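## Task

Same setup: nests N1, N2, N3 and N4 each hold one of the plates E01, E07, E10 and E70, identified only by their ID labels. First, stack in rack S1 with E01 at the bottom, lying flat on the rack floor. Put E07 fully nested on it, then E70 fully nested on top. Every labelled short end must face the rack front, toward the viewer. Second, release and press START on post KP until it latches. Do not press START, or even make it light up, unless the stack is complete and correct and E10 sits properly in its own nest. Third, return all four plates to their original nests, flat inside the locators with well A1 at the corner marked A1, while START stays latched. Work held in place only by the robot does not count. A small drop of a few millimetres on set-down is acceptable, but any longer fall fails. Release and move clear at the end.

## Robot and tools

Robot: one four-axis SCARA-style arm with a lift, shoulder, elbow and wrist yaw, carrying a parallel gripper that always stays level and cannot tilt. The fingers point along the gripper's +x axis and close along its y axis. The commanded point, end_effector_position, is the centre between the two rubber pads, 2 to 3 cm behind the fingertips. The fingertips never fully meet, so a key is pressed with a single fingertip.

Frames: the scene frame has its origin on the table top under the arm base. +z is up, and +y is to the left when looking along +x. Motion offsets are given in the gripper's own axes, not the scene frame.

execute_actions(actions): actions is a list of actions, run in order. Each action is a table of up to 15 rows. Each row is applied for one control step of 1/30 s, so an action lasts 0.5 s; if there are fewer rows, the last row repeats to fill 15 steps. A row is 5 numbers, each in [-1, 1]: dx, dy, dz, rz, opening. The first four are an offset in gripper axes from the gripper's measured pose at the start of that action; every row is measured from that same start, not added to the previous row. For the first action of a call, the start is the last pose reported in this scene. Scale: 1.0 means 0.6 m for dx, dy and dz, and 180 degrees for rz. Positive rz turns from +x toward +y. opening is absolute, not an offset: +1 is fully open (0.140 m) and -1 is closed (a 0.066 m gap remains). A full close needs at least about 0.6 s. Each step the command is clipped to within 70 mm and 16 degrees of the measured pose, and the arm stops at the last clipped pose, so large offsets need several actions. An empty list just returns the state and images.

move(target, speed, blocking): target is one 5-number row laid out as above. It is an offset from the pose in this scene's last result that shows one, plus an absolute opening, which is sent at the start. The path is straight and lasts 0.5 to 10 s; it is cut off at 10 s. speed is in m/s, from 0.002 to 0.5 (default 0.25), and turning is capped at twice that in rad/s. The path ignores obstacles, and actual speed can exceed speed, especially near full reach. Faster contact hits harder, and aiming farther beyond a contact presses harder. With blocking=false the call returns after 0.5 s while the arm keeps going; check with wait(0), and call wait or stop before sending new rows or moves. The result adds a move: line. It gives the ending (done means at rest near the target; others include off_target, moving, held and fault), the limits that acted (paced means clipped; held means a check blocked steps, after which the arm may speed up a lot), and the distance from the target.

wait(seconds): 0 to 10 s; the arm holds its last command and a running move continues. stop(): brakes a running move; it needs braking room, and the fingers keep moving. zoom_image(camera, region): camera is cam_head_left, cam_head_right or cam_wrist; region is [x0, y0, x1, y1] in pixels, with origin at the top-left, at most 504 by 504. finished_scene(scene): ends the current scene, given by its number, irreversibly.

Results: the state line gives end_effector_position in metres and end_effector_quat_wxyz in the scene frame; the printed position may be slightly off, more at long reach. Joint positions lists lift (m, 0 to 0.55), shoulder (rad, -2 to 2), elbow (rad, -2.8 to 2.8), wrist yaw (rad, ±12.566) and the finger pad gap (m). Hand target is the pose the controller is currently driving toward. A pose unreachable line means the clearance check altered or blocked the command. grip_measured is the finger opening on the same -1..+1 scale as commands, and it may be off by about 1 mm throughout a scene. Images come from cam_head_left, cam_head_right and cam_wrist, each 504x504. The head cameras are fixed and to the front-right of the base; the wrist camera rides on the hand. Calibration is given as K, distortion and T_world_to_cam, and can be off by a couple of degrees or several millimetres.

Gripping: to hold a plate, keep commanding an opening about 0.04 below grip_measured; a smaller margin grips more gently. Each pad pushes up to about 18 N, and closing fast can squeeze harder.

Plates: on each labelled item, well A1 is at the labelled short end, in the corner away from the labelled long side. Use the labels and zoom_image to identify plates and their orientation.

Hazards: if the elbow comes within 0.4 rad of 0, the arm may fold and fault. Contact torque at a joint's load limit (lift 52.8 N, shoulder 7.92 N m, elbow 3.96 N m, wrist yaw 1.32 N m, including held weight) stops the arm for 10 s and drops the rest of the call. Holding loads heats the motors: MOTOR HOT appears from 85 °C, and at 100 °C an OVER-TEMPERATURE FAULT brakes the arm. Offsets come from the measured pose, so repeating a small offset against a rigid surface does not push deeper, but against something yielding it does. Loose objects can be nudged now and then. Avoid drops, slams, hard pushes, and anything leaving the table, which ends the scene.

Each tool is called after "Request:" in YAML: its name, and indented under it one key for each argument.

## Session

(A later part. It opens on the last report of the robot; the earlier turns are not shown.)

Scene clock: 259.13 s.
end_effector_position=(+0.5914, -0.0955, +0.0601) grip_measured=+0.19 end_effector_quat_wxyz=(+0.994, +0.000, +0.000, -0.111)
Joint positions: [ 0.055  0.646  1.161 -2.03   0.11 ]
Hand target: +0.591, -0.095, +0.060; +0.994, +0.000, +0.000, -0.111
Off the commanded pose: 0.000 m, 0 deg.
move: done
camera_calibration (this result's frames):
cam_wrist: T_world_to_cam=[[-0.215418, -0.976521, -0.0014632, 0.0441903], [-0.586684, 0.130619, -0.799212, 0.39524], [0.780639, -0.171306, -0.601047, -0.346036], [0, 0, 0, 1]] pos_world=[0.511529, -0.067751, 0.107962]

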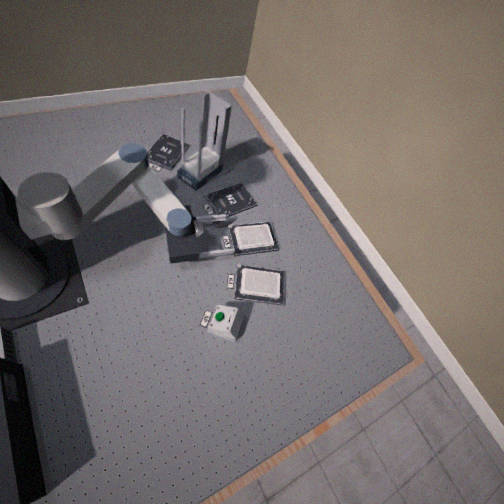

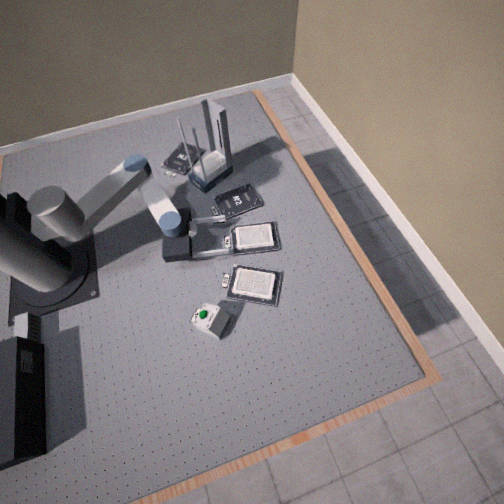

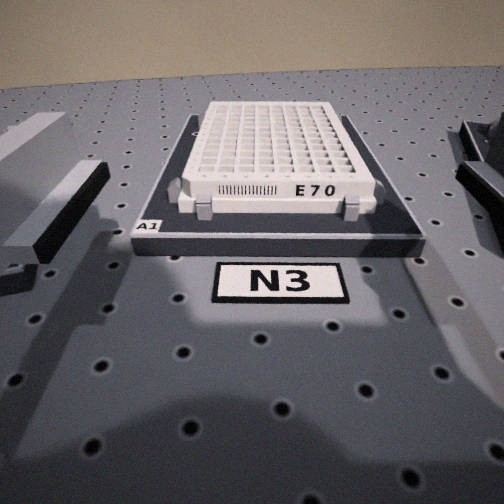

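Request:
move:
  target: [0.16642, -0.00157, -0.0002, -0.00133, 0.19]
  speed: 0.25

Request:
zoom_image:
  camera: "cam_wrist"
  region: [70, 350, 170, 460]

Request:
zoom_image:
  camera: "cam_wrist"
  region: [404, 350, 504, 460]

Request:
zoom_image:
  camera: "cam_wrist"
  region: [150, 140, 400, 210]

Scene clock: 266.13 s.
end_effector_position=(+0.6886, -0.1185, +0.0600) grip_measured=+0.19 end_effector_quat_wxyz=(+0.994, +0.000, +0.000, -0.113)
Joint positions: [ 0.055  0.438  1.674 -2.338  0.11 ]
Hand target: +0.689, -0.118, +0.060; +0.994, +0.000, +0.000, -0.113
Off the commanded pose: 0.000 m, 0 deg.
move: done
camera_calibration (this result's frames):
cam_wrist: T_world_to_cam=[[-0.219269, -0.975663, -0.0014632, 0.045493], [-0.586164, 0.132932, -0.799212, 0.455159], [0.779957, -0.174385, -0.601047, -0.425806], [0, 0, 0, 1]] pos_world=[0.608883, -0.0903734, 0.107906]

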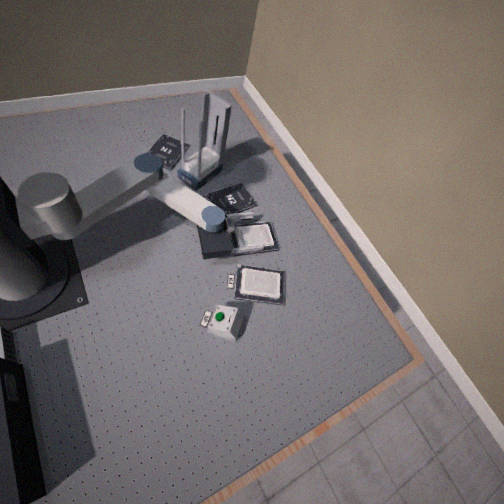

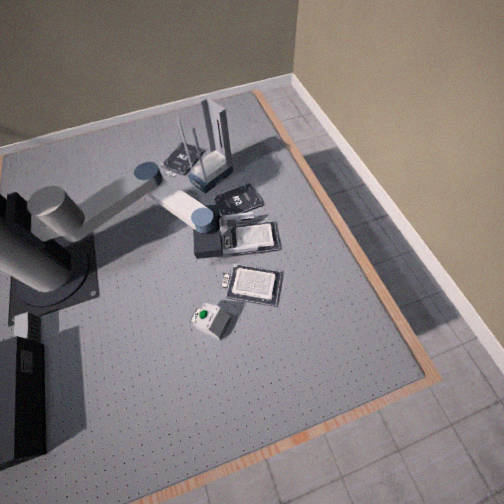

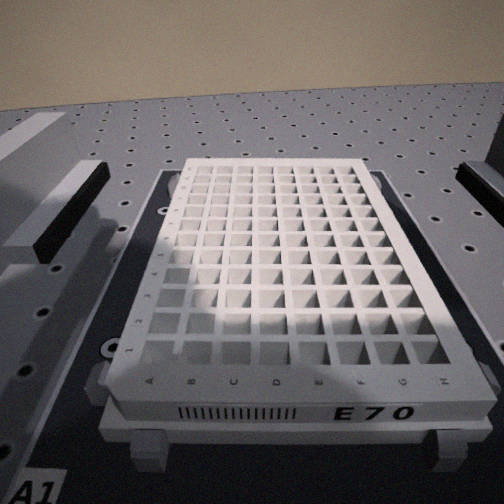

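Region (70, 350, 170, 460) of cam_wrist's 504x504 image, scaled by 4.582, with more detail than that image has; it fills the left 458 columns of this view, and the rest is white.

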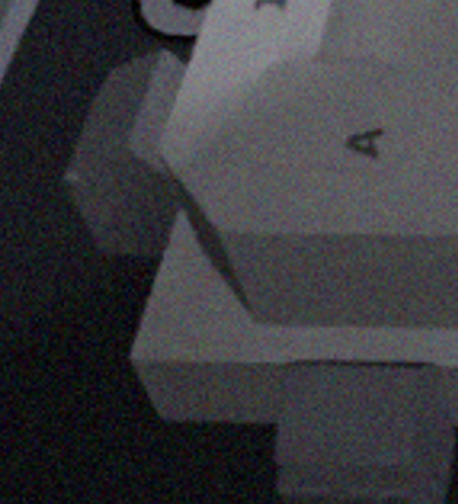

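Region (404, 350, 504, 460) of cam_wrist's 504x504 image, scaled by 4.582, with more detail than that image has; it fills the left 458 columns of this view, and the rest is white.

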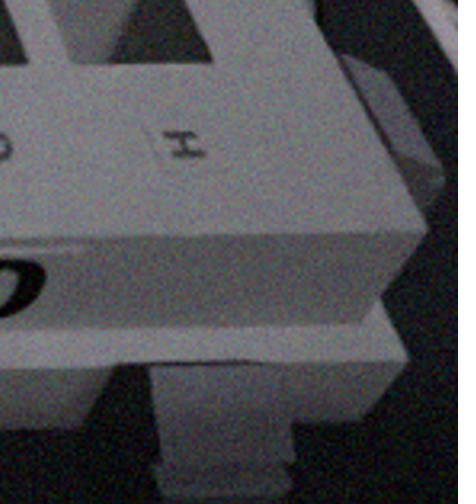

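Region (150, 140, 400, 210) of cam_wrist's 504x504 image, scaled by 2.016, with more detail than that image has; it fills the top 141 rows of this view, and the rest is white.

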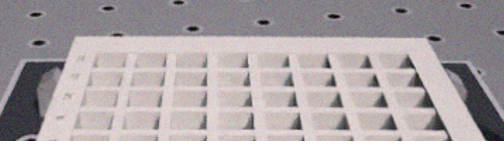

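Request:
move:
  target: [0.0, -0.0003, -0.04, -0.00122, 0.19]
  speed: 0.06

Request:
execute_actions:
  actions:
    - [[0,0,0,0,-0.46]]
    - [[0,0,0,0,-0.48],[0,0,0,0,-0.49],[0,0,0,0,-0.50],[0,0,0,0,-0.51],[0,0,0,0,-0.52],[0,0,0,0,-0.53],[0,0,0,0,-0.54],[0,0,0,0,-0.55],[0,0,0,0,-0.56],[0,0,0,0,-0.57],[0,0,0,0,-0.58],[0,0,0,0,-0.59],[0,0,0,0,-0.60],[0,0,0,0,-0.605]]

Scene clock: 272.03 s.
end_effector_position=(+0.6885, -0.1187, +0.0359) grip_measured=+0.19 end_effector_quat_wxyz=(+0.993, +0.000, +0.000, -0.115)
Joint positions: [ 0.031  0.439  1.674 -2.343  0.11 ]
Hand target: +0.689, -0.119, +0.036; +0.993, +0.000, +0.000, -0.115
Off the commanded pose: 0.000 m, 0 deg.
move: done
camera_calibration (this result's frames):
cam_wrist: T_world_to_cam=[[-0.222923, -0.974835, -0.0014632, 0.0478379], [-0.585662, 0.135127, -0.799212, 0.435837], [0.779298, -0.177305, -0.601047, -0.44016], [0, 0, 0, 1]] pos_world=[0.608933, -0.0903022, 0.0838395]

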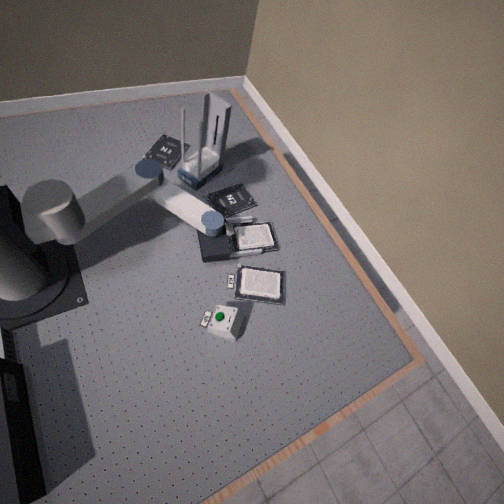

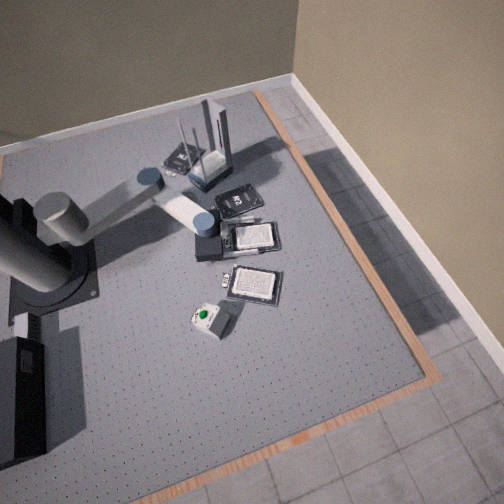

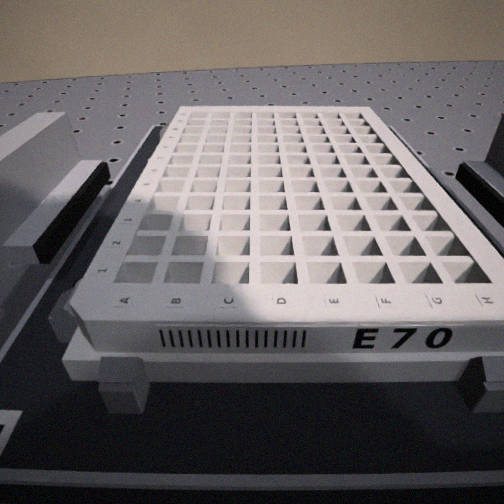

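Scene clock: 273.03 s.
end_effector_position=(+0.6885, -0.1187, +0.0359) grip_measured=-0.56 end_effector_quat_wxyz=(+0.993, +0.000, +0.000, -0.115)
Joint positions: [ 0.031  0.438  1.674 -2.343  0.082]
Hand target: +0.689, -0.119, +0.036; +0.993, +0.000, +0.000, -0.115
Off the commanded pose: 0.000 m, 0 deg.
camera_calibration (this result's frames):
cam_wrist: T_world_to_cam=[[-0.222936, -0.974832, -0.0014632, 0.0478399], [-0.585661, 0.135135, -0.799212, 0.435837], [0.779295, -0.177316, -0.601047, -0.44016], [0, 0, 0, 1]] pos_world=[0.608932, -0.0903083, 0.0838397]

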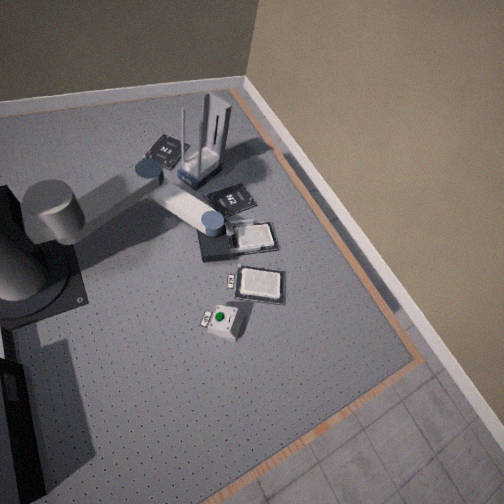

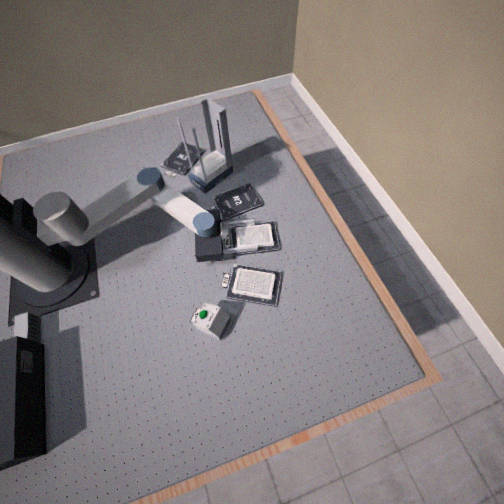

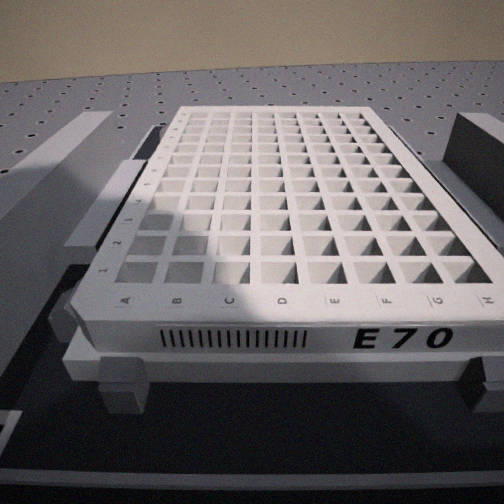

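Request:
move:
  target: [0.0, 0.0, 0.03, 0.0, -0.605]
  speed: 0.05

Request:
move:
  target: [-0.0726, 0.284, 0.465, 0.09954, -0.605]
  speed: 0.3

Request:
move:
  target: [-0.05558, 0.27834, 0.0, 0.12171, -0.605]
  speed: 0.25

Scene clock: 281.30 s.
end_effector_position=(+0.6885, -0.1187, +0.0540) grip_measured=-0.56 end_effector_quat_wxyz=(+0.993, +0.000, +0.000, -0.115)
Joint positions: [ 0.049  0.438  1.674 -2.343  0.082]
Hand target: +0.689, -0.119, +0.054; +0.993, +0.000, +0.000, -0.115
Off the commanded pose: 0.000 m, 0 deg.
move: done
camera_calibration (this result's frames):
cam_wrist: T_world_to_cam=[[-0.22293, -0.974833, -0.0014632, 0.047864], [-0.585661, 0.135132, -0.799212, 0.450267], [0.779297, -0.177311, -0.601047, -0.429309], [0, 0, 0, 1]] pos_world=[0.608933, -0.0903072, 0.101894]

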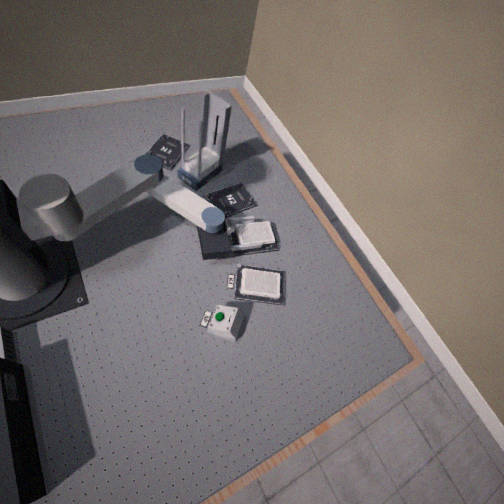

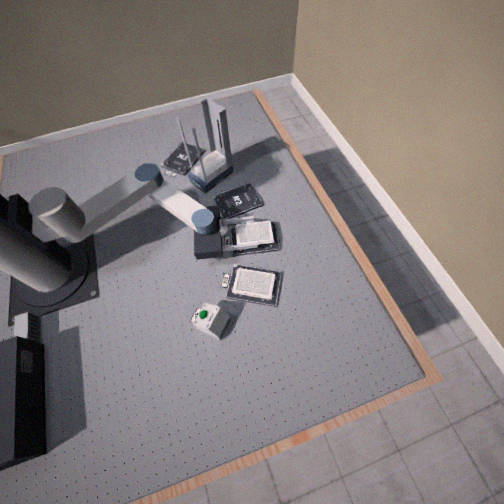

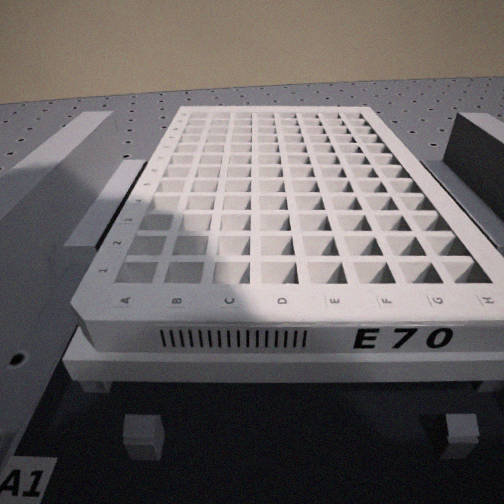

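Scene clock: 282.83 s.
end_effector_position=(+0.6850, +0.0573, +0.3330) grip_measured=-0.56 end_effector_quat_wxyz=(+0.999, +0.000, +0.000, +0.042)
Joint positions: [ 0.328  0.821  1.595 -2.333  0.082]
Hand target: +0.685, +0.057, +0.333; +0.999, +0.000, +0.000, +0.041
Off the commanded pose: 0.000 m, 0 deg.
move: done
camera_calibration (this result's frames):
cam_wrist: T_world_to_cam=[[0.0884142, -0.996083, -0.0014632, 0.00699126], [-0.598797, -0.0519764, -0.799212, 0.667118], [0.796005, 0.0715379, -0.601047, -0.253277], [0, 0, 0, 1]] pos_world=[0.60046, 0.0597571, 0.380948]

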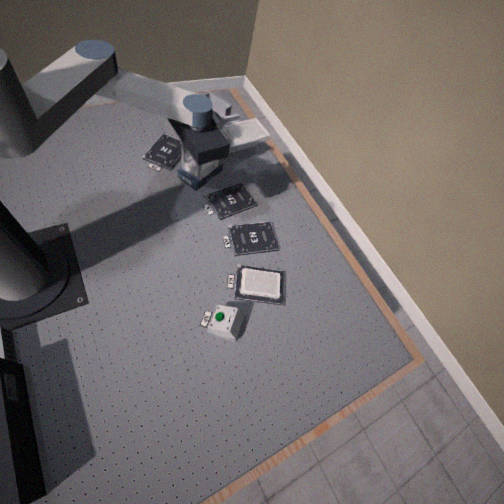

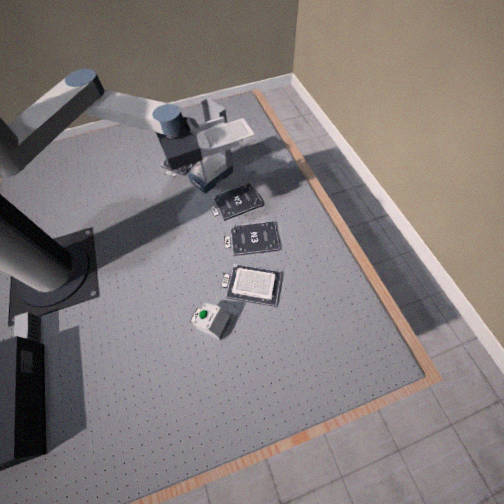

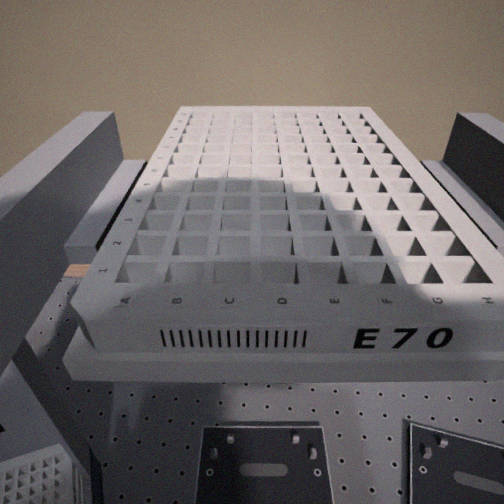

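Scene clock: 283.93 s.
end_effector_position=(+0.6378, +0.2211, +0.3330) grip_measured=-0.56 end_effector_quat_wxyz=(+0.973, +0.000, +0.000, +0.231)
Joint positions: [ 0.328  1.137  1.593 -2.264  0.082]
Hand target: +0.638, +0.221, +0.333; +0.973, +0.000, +0.000, +0.231
Off the commanded pose: 0.000 m, 0 deg.
move: done
camera_calibration (this result's frames):
cam_wrist: T_world_to_cam=[[0.454255, -0.890871, -0.0014632, -0.0822587], [-0.535988, -0.271987, -0.799212, 0.655945], [0.711597, 0.36383, -0.601047, -0.238203], [0, 0, 0, 1]] pos_world=[0.558449, 0.191792, 0.380948]

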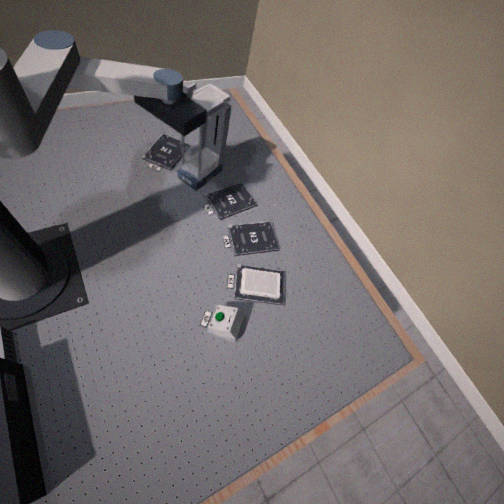

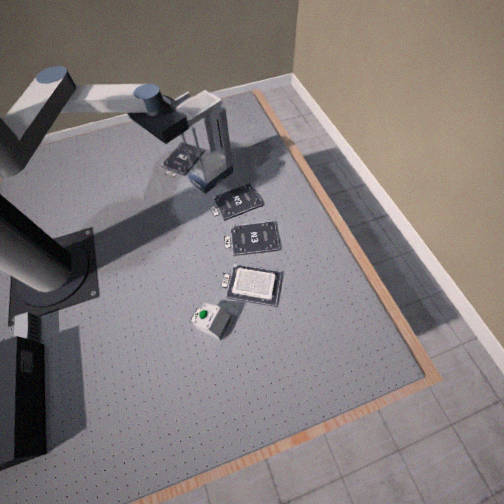

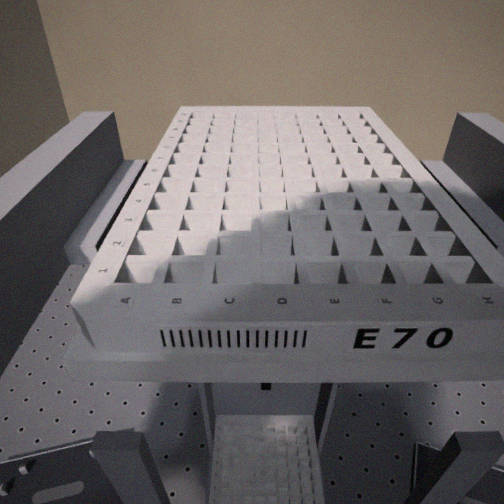

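Request:
move:
  target: [0.00055, -0.00075, -0.0183, -0.00044, -0.605]
  speed: 0.06

Request:
move:
  target: [0.0, 0.0, -0.045, 0.0, -0.605]
  speed: 0.06

Request:
move:
  target: [0.0, 0.0, -0.3233, 0.0, -0.605]
  speed: 0.2

Scene clock: 289.20 s.
end_effector_position=(+0.6382, +0.2209, +0.3220) grip_measured=-0.56 end_effector_quat_wxyz=(+0.973, +0.000, +0.000, +0.230)
Joint positions: [ 0.317  1.136  1.595 -2.266  0.082]
Hand target: +0.638, +0.221, +0.322; +0.973, +0.000, +0.000, +0.230
Off the commanded pose: 0.000 m, 0 deg.
move: done
camera_calibration (this result's frames):
cam_wrist: T_world_to_cam=[[0.453243, -0.891386, -0.0014632, -0.0819001], [-0.536296, -0.271379, -0.799212, 0.647376], [0.712009, 0.363022, -0.601047, -0.24515], [0, 0, 0, 1]] pos_world=[0.558855, 0.191674, 0.369925]

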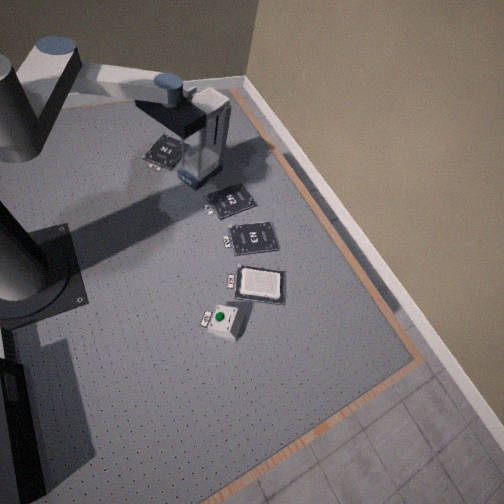

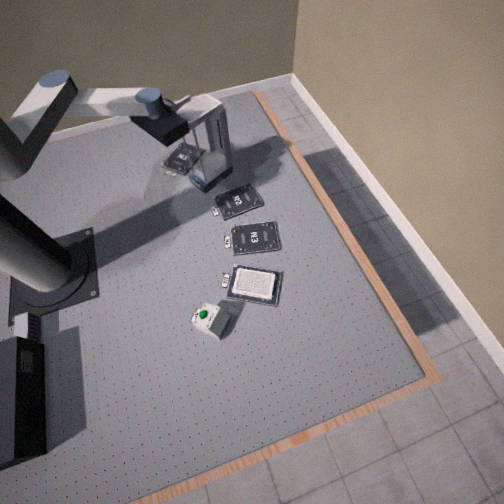

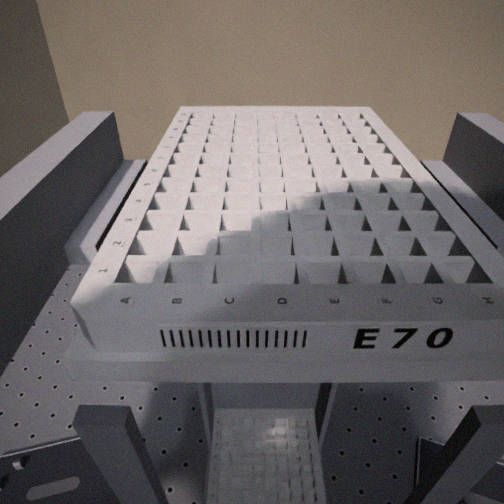

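Scene clock: 289.93 s.
end_effector_position=(+0.6382, +0.2209, +0.2949) grip_measured=-0.56 end_effector_quat_wxyz=(+0.973, +0.000, +0.000, +0.230)
Joint positions: [ 0.29   1.136  1.595 -2.266  0.082]
Hand target: +0.638, +0.221, +0.295; +0.973, +0.000, +0.000, +0.230
Off the commanded pose: 0.000 m, 0 deg.
move: done
camera_calibration (this result's frames):
cam_wrist: T_world_to_cam=[[0.453228, -0.891393, -0.0014632, -0.0819327], [-0.5363, -0.27137, -0.799212, 0.625733], [0.712015, 0.36301, -0.601047, -0.261424], [0, 0, 0, 1]] pos_world=[0.558853, 0.19167, 0.342845]

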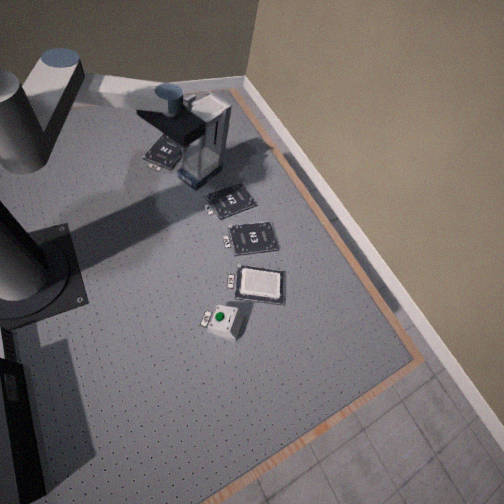

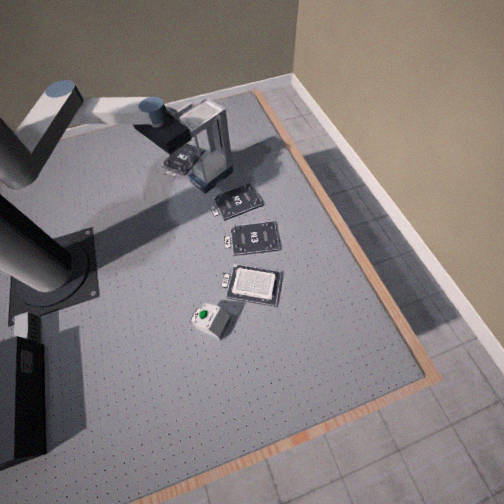

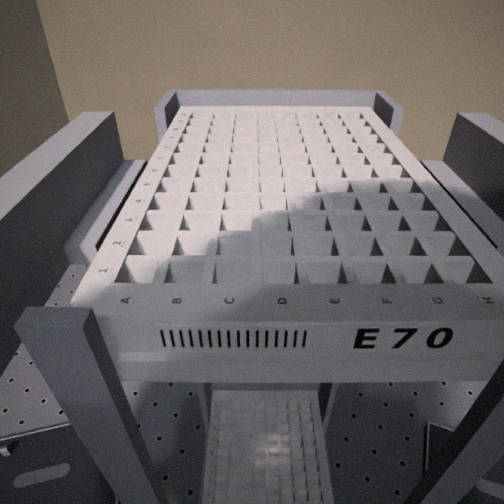

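Scene clock: 291.30 s.
end_effector_position=(+0.6382, +0.2208, +0.1009) grip_measured=-0.56 end_effector_quat_wxyz=(+0.973, +0.000, +0.000, +0.230)
Joint positions: [ 0.096  1.136  1.595 -2.266  0.082]
Hand target: +0.638, +0.221, +0.101; +0.973, +0.000, +0.000, +0.230
Off the commanded pose: 0.000 m, 0 deg.
move: done
camera_calibration (this result's frames):
cam_wrist: T_world_to_cam=[[0.453181, -0.891417, -0.0014632, -0.0821996], [-0.536315, -0.271341, -0.799212, 0.470637], [0.712035, 0.362972, -0.601047, -0.378061], [0, 0, 0, 1]] pos_world=[0.558853, 0.191655, 0.148786]

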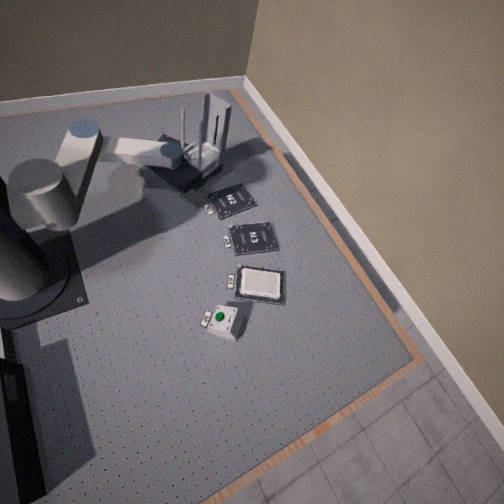

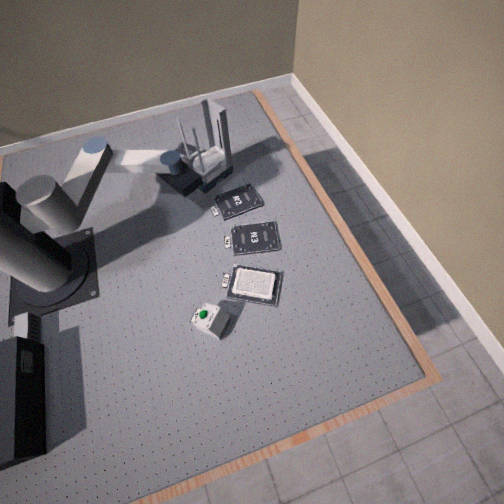

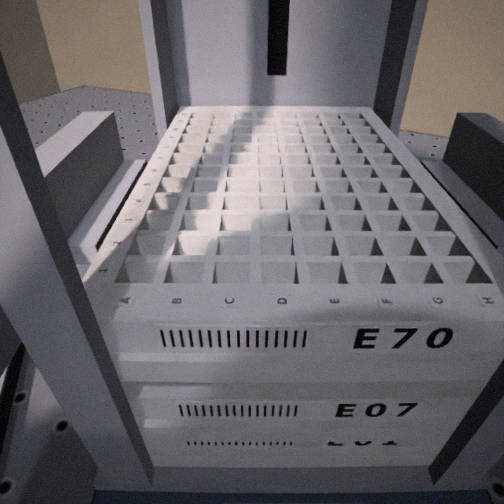

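Request:
move:
  target: [0.0, 0.0, -0.0158, 0.0, -0.605]
  speed: 0.015

Request:
execute_actions:
  actions:
    - [[0,0,0,0,-0.58],[0,0,0,0,-0.57],[0,0,0,0,-0.56],[0,0,0,0,-0.55],[0,0,0,0,-0.54],[0,0,0,0,-0.53],[0,0,0,0,-0.52],[0,0,0,0,-0.50],[0,0,0,0,-0.48],[0,0,0,0,-0.46],[0,0,0,0,-0.3],[0,0,0,0,0.19]]
    - [[0,0,0,0,0.19]]

Request:
move:
  target: [-0.18, 0.0, 0.0, 0.0, 0.19]
  speed: 0.25

Request:
zoom_image:
  camera: "cam_wrist"
  region: [140, 40, 420, 240]

Scene clock: 296.53 s.
end_effector_position=(+0.6382, +0.2208, +0.0914) grip_measured=-0.56 end_effector_quat_wxyz=(+0.973, +0.000, +0.000, +0.230)
Joint positions: [ 0.086  1.136  1.595 -2.266  0.082]
Hand target: +0.638, +0.221, +0.091; +0.973, +0.000, +0.000, +0.230
Off the commanded pose: 0.000 m, 0 deg.
move: done
camera_calibration (this result's frames):
cam_wrist: T_world_to_cam=[[0.453183, -0.891416, -0.0014632, -0.0822143], [-0.536314, -0.271342, -0.799212, 0.46304], [0.712034, 0.362974, -0.601047, -0.383775], [0, 0, 0, 1]] pos_world=[0.558854, 0.191655, 0.13928]

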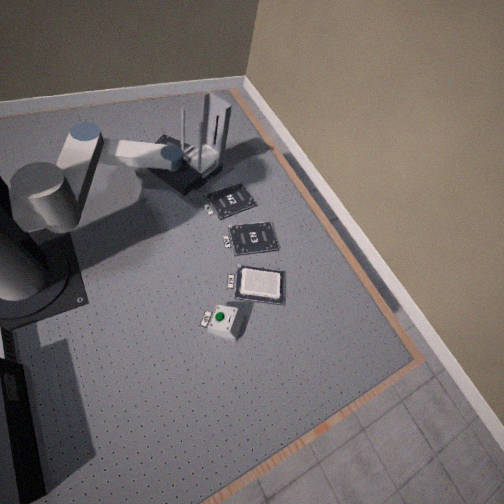

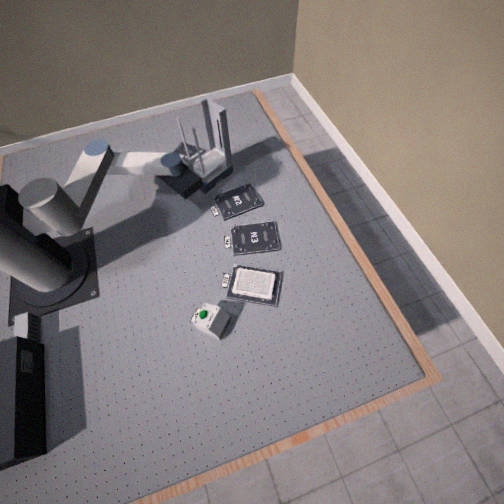

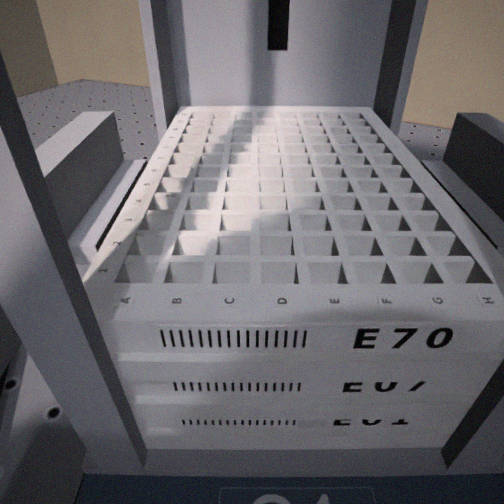

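Scene clock: 297.53 s.
end_effector_position=(+0.6382, +0.2208, +0.0914) grip_measured=+0.19 end_effector_quat_wxyz=(+0.973, +0.000, +0.000, +0.230)
Joint positions: [ 0.086  1.136  1.595 -2.266  0.11 ]
Hand target: +0.638, +0.221, +0.091; +0.973, +0.000, +0.000, +0.230
Off the commanded pose: 0.000 m, 0 deg.
camera_calibration (this result's frames):
cam_wrist: T_world_to_cam=[[0.453183, -0.891416, -0.0014632, -0.0822147], [-0.536314, -0.271342, -0.799212, 0.463039], [0.712034, 0.362974, -0.601047, -0.383775], [0, 0, 0, 1]] pos_world=[0.558854, 0.191655, 0.13928]

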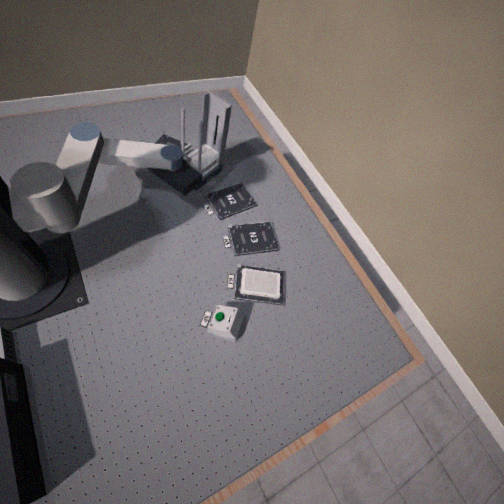

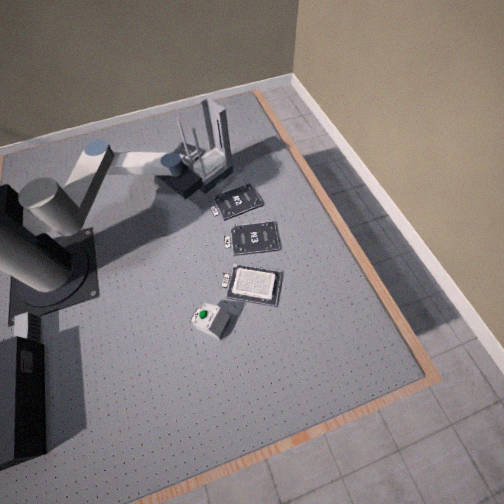

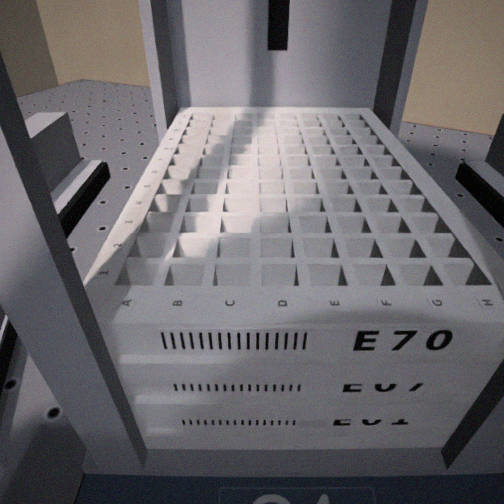

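Scene clock: 298.37 s.
end_effector_position=(+0.5416, +0.1723, +0.0914) grip_measured=+0.19 end_effector_quat_wxyz=(+0.973, +0.000, +0.000, +0.230)
Joint positions: [ 0.086  1.336  1.06  -1.932  0.11 ]
Hand target: +0.542, +0.172, +0.091; +0.973, +0.000, +0.000, +0.230
Off the commanded pose: 0.000 m, 0 deg.
move: done
camera_calibration (this result's frames):
cam_wrist: T_world_to_cam=[[0.452915, -0.891553, -0.0014632, -0.0815229], [-0.536396, -0.271181, -0.799212, 0.398095], [0.712143, 0.36276, -0.601047, -0.297429], [0, 0, 0, 1]] pos_world=[0.462272, 0.143169, 0.139274]

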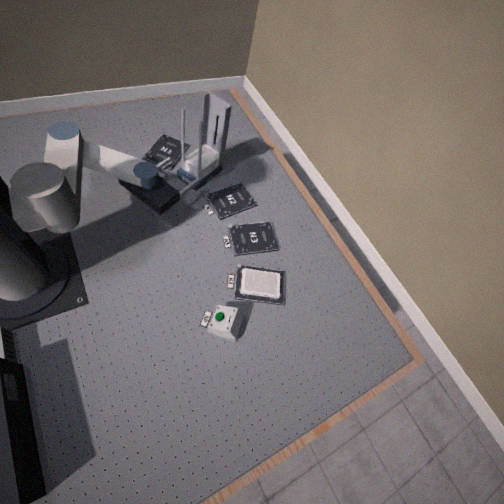

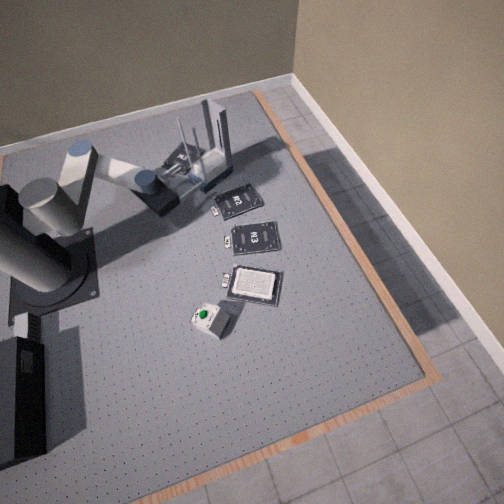

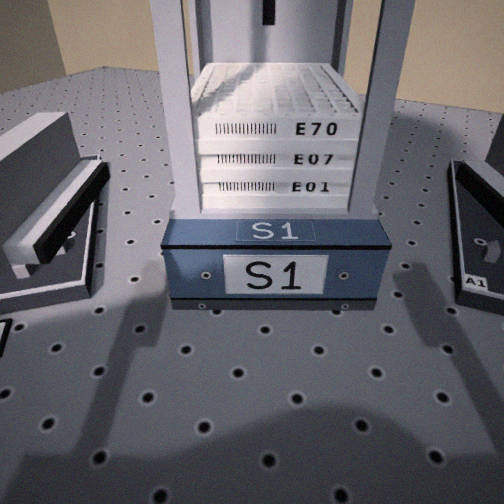

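Region (140, 40, 420, 240) of cam_wrist's 504x504 image, scaled by 1.800, with more detail than that image has; it fills the top 360 rows of this view, and the rest is white.

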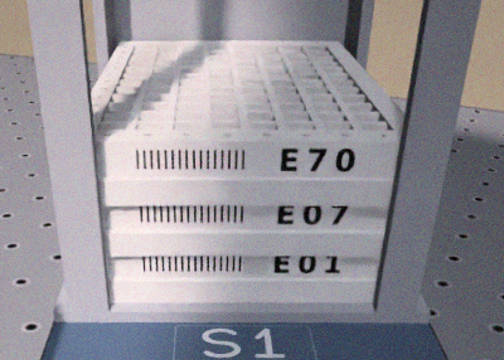

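Request:
move:
  target: [-0.4562, -0.4882, 0.131, -0.3698, 0.19]
  speed: 0.4

Scene clock: 304.90 s.
end_effector_position=(+0.4284, -0.2121, +0.1700) grip_measured=+0.19 end_effector_quat_wxyz=(+0.940, +0.000, +0.000, -0.342)
Joint positions: [ 0.165  0.309  0.735 -1.741  0.11 ]
Hand target: +0.428, -0.212, +0.170; +0.940, +0.000, +0.000, -0.342
Off the commanded pose: 0.000 m, 0 deg.
move: done
camera_calibration (this result's frames):
cam_wrist: T_world_to_cam=[[-0.637768, -0.770227, -0.0014632, 0.120095], [-0.462198, 0.38423, -0.799212, 0.403153], [0.616137, -0.509036, -0.601047, -0.173852], [0, 0, 0, 1]] pos_world=[0.370046, -0.1509, 0.217887]

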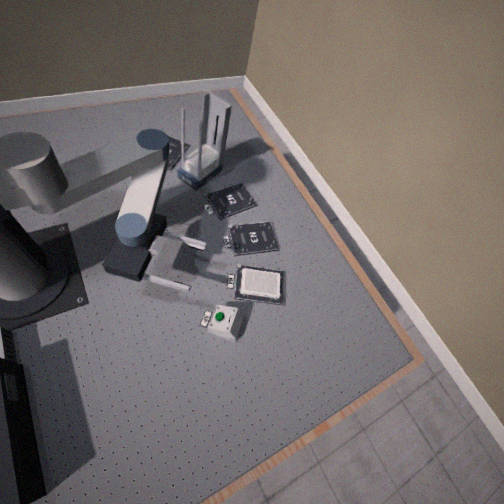

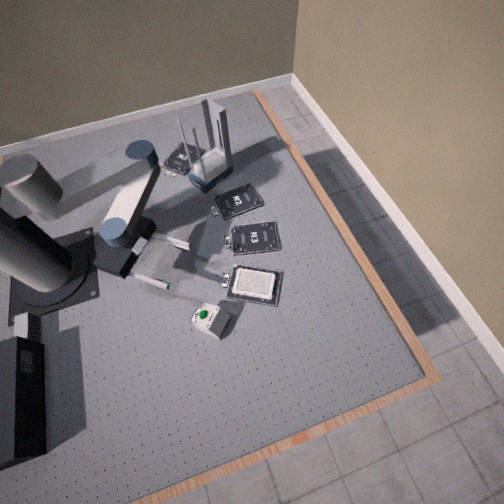

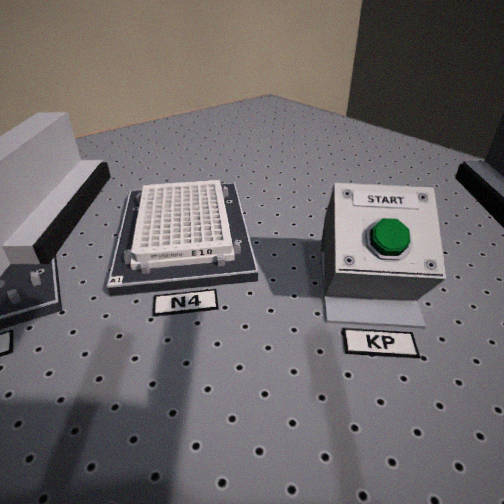

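Request:
zoom_image:
  camera: "cam_wrist"
  region: [90, 170, 270, 310]

Request:
zoom_image:
  camera: "cam_wrist"
  region: [300, 170, 470, 340]

Region (90, 170, 270, 310) of cam_wrist's 504x504 image, scaled by 2.800, with more detail than that image has.

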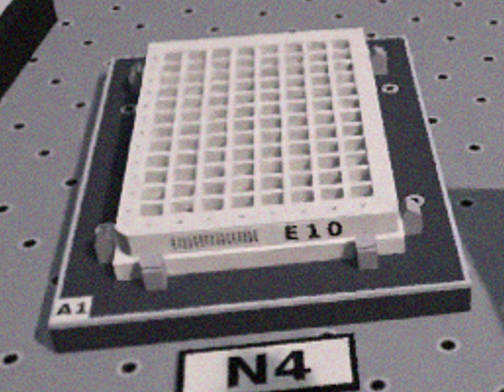

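Region (300, 170, 470, 340) of cam_wrist's 504x504 image, scaled by 2.965, with more detail than that image has.

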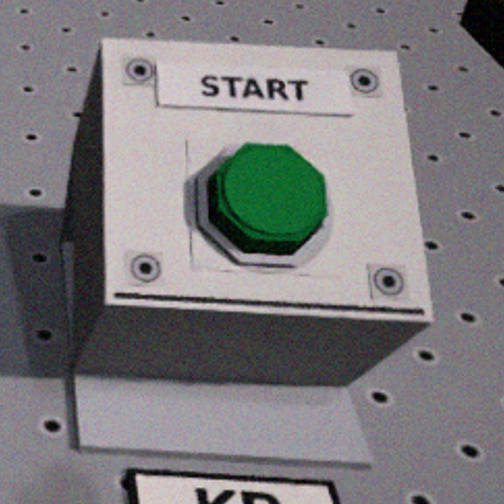

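Request:
move:
  target: [0.1238, -0.2013, -0.1027, -0.0262, -1.0]
  speed: 0.25

Scene clock: 321.97 s.
end_effector_position=(+0.4079, -0.3524, +0.1083) grip_measured=-0.99 end_effector_quat_wxyz=(+0.925, +0.000, +0.000, -0.380)
Joint positions: [ 0.103 -0.214  1.16  -1.725  0.066]
Hand target: +0.408, -0.352, +0.108; +0.925, +0.000, +0.000, -0.380
Off the commanded pose: 0.000 m, 0 deg.
move: done
camera_calibration (this result's frames):
cam_wrist: T_world_to_cam=[[-0.698776, -0.715339, -0.0014632, 0.0431163], [-0.429136, 0.420835, -0.799212, 0.397732], [0.572323, -0.557842, -0.601047, -0.269089], [0, 0, 0, 1]] pos_world=[0.354816, -0.286646, 0.1562]

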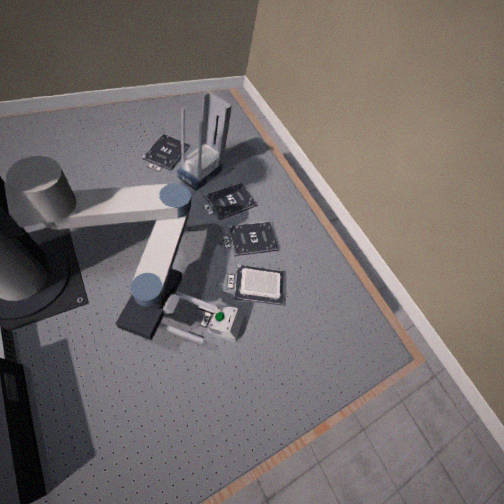

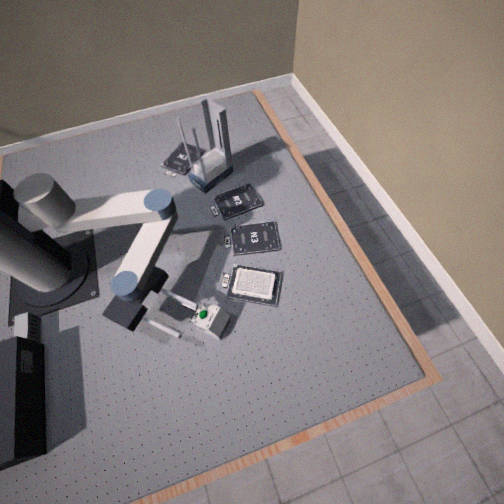

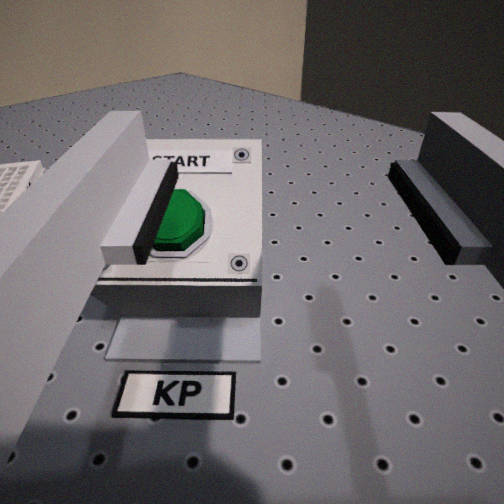

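Request:
zoom_image:
  camera: "cam_wrist"
  region: [90, 130, 280, 370]

Region (90, 130, 280, 370) of cam_wrist's 504x504 image, scaled by 2.100, with more detail than that image has; it fills the left 399 columns of this view, and the rest is white.

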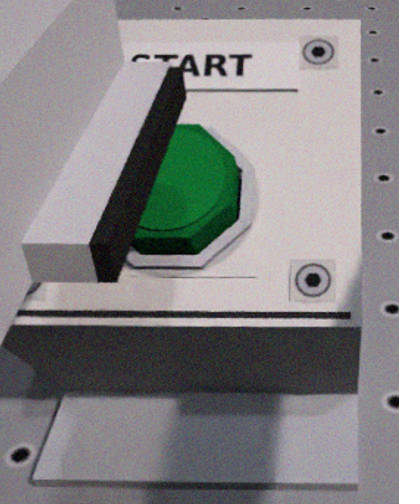

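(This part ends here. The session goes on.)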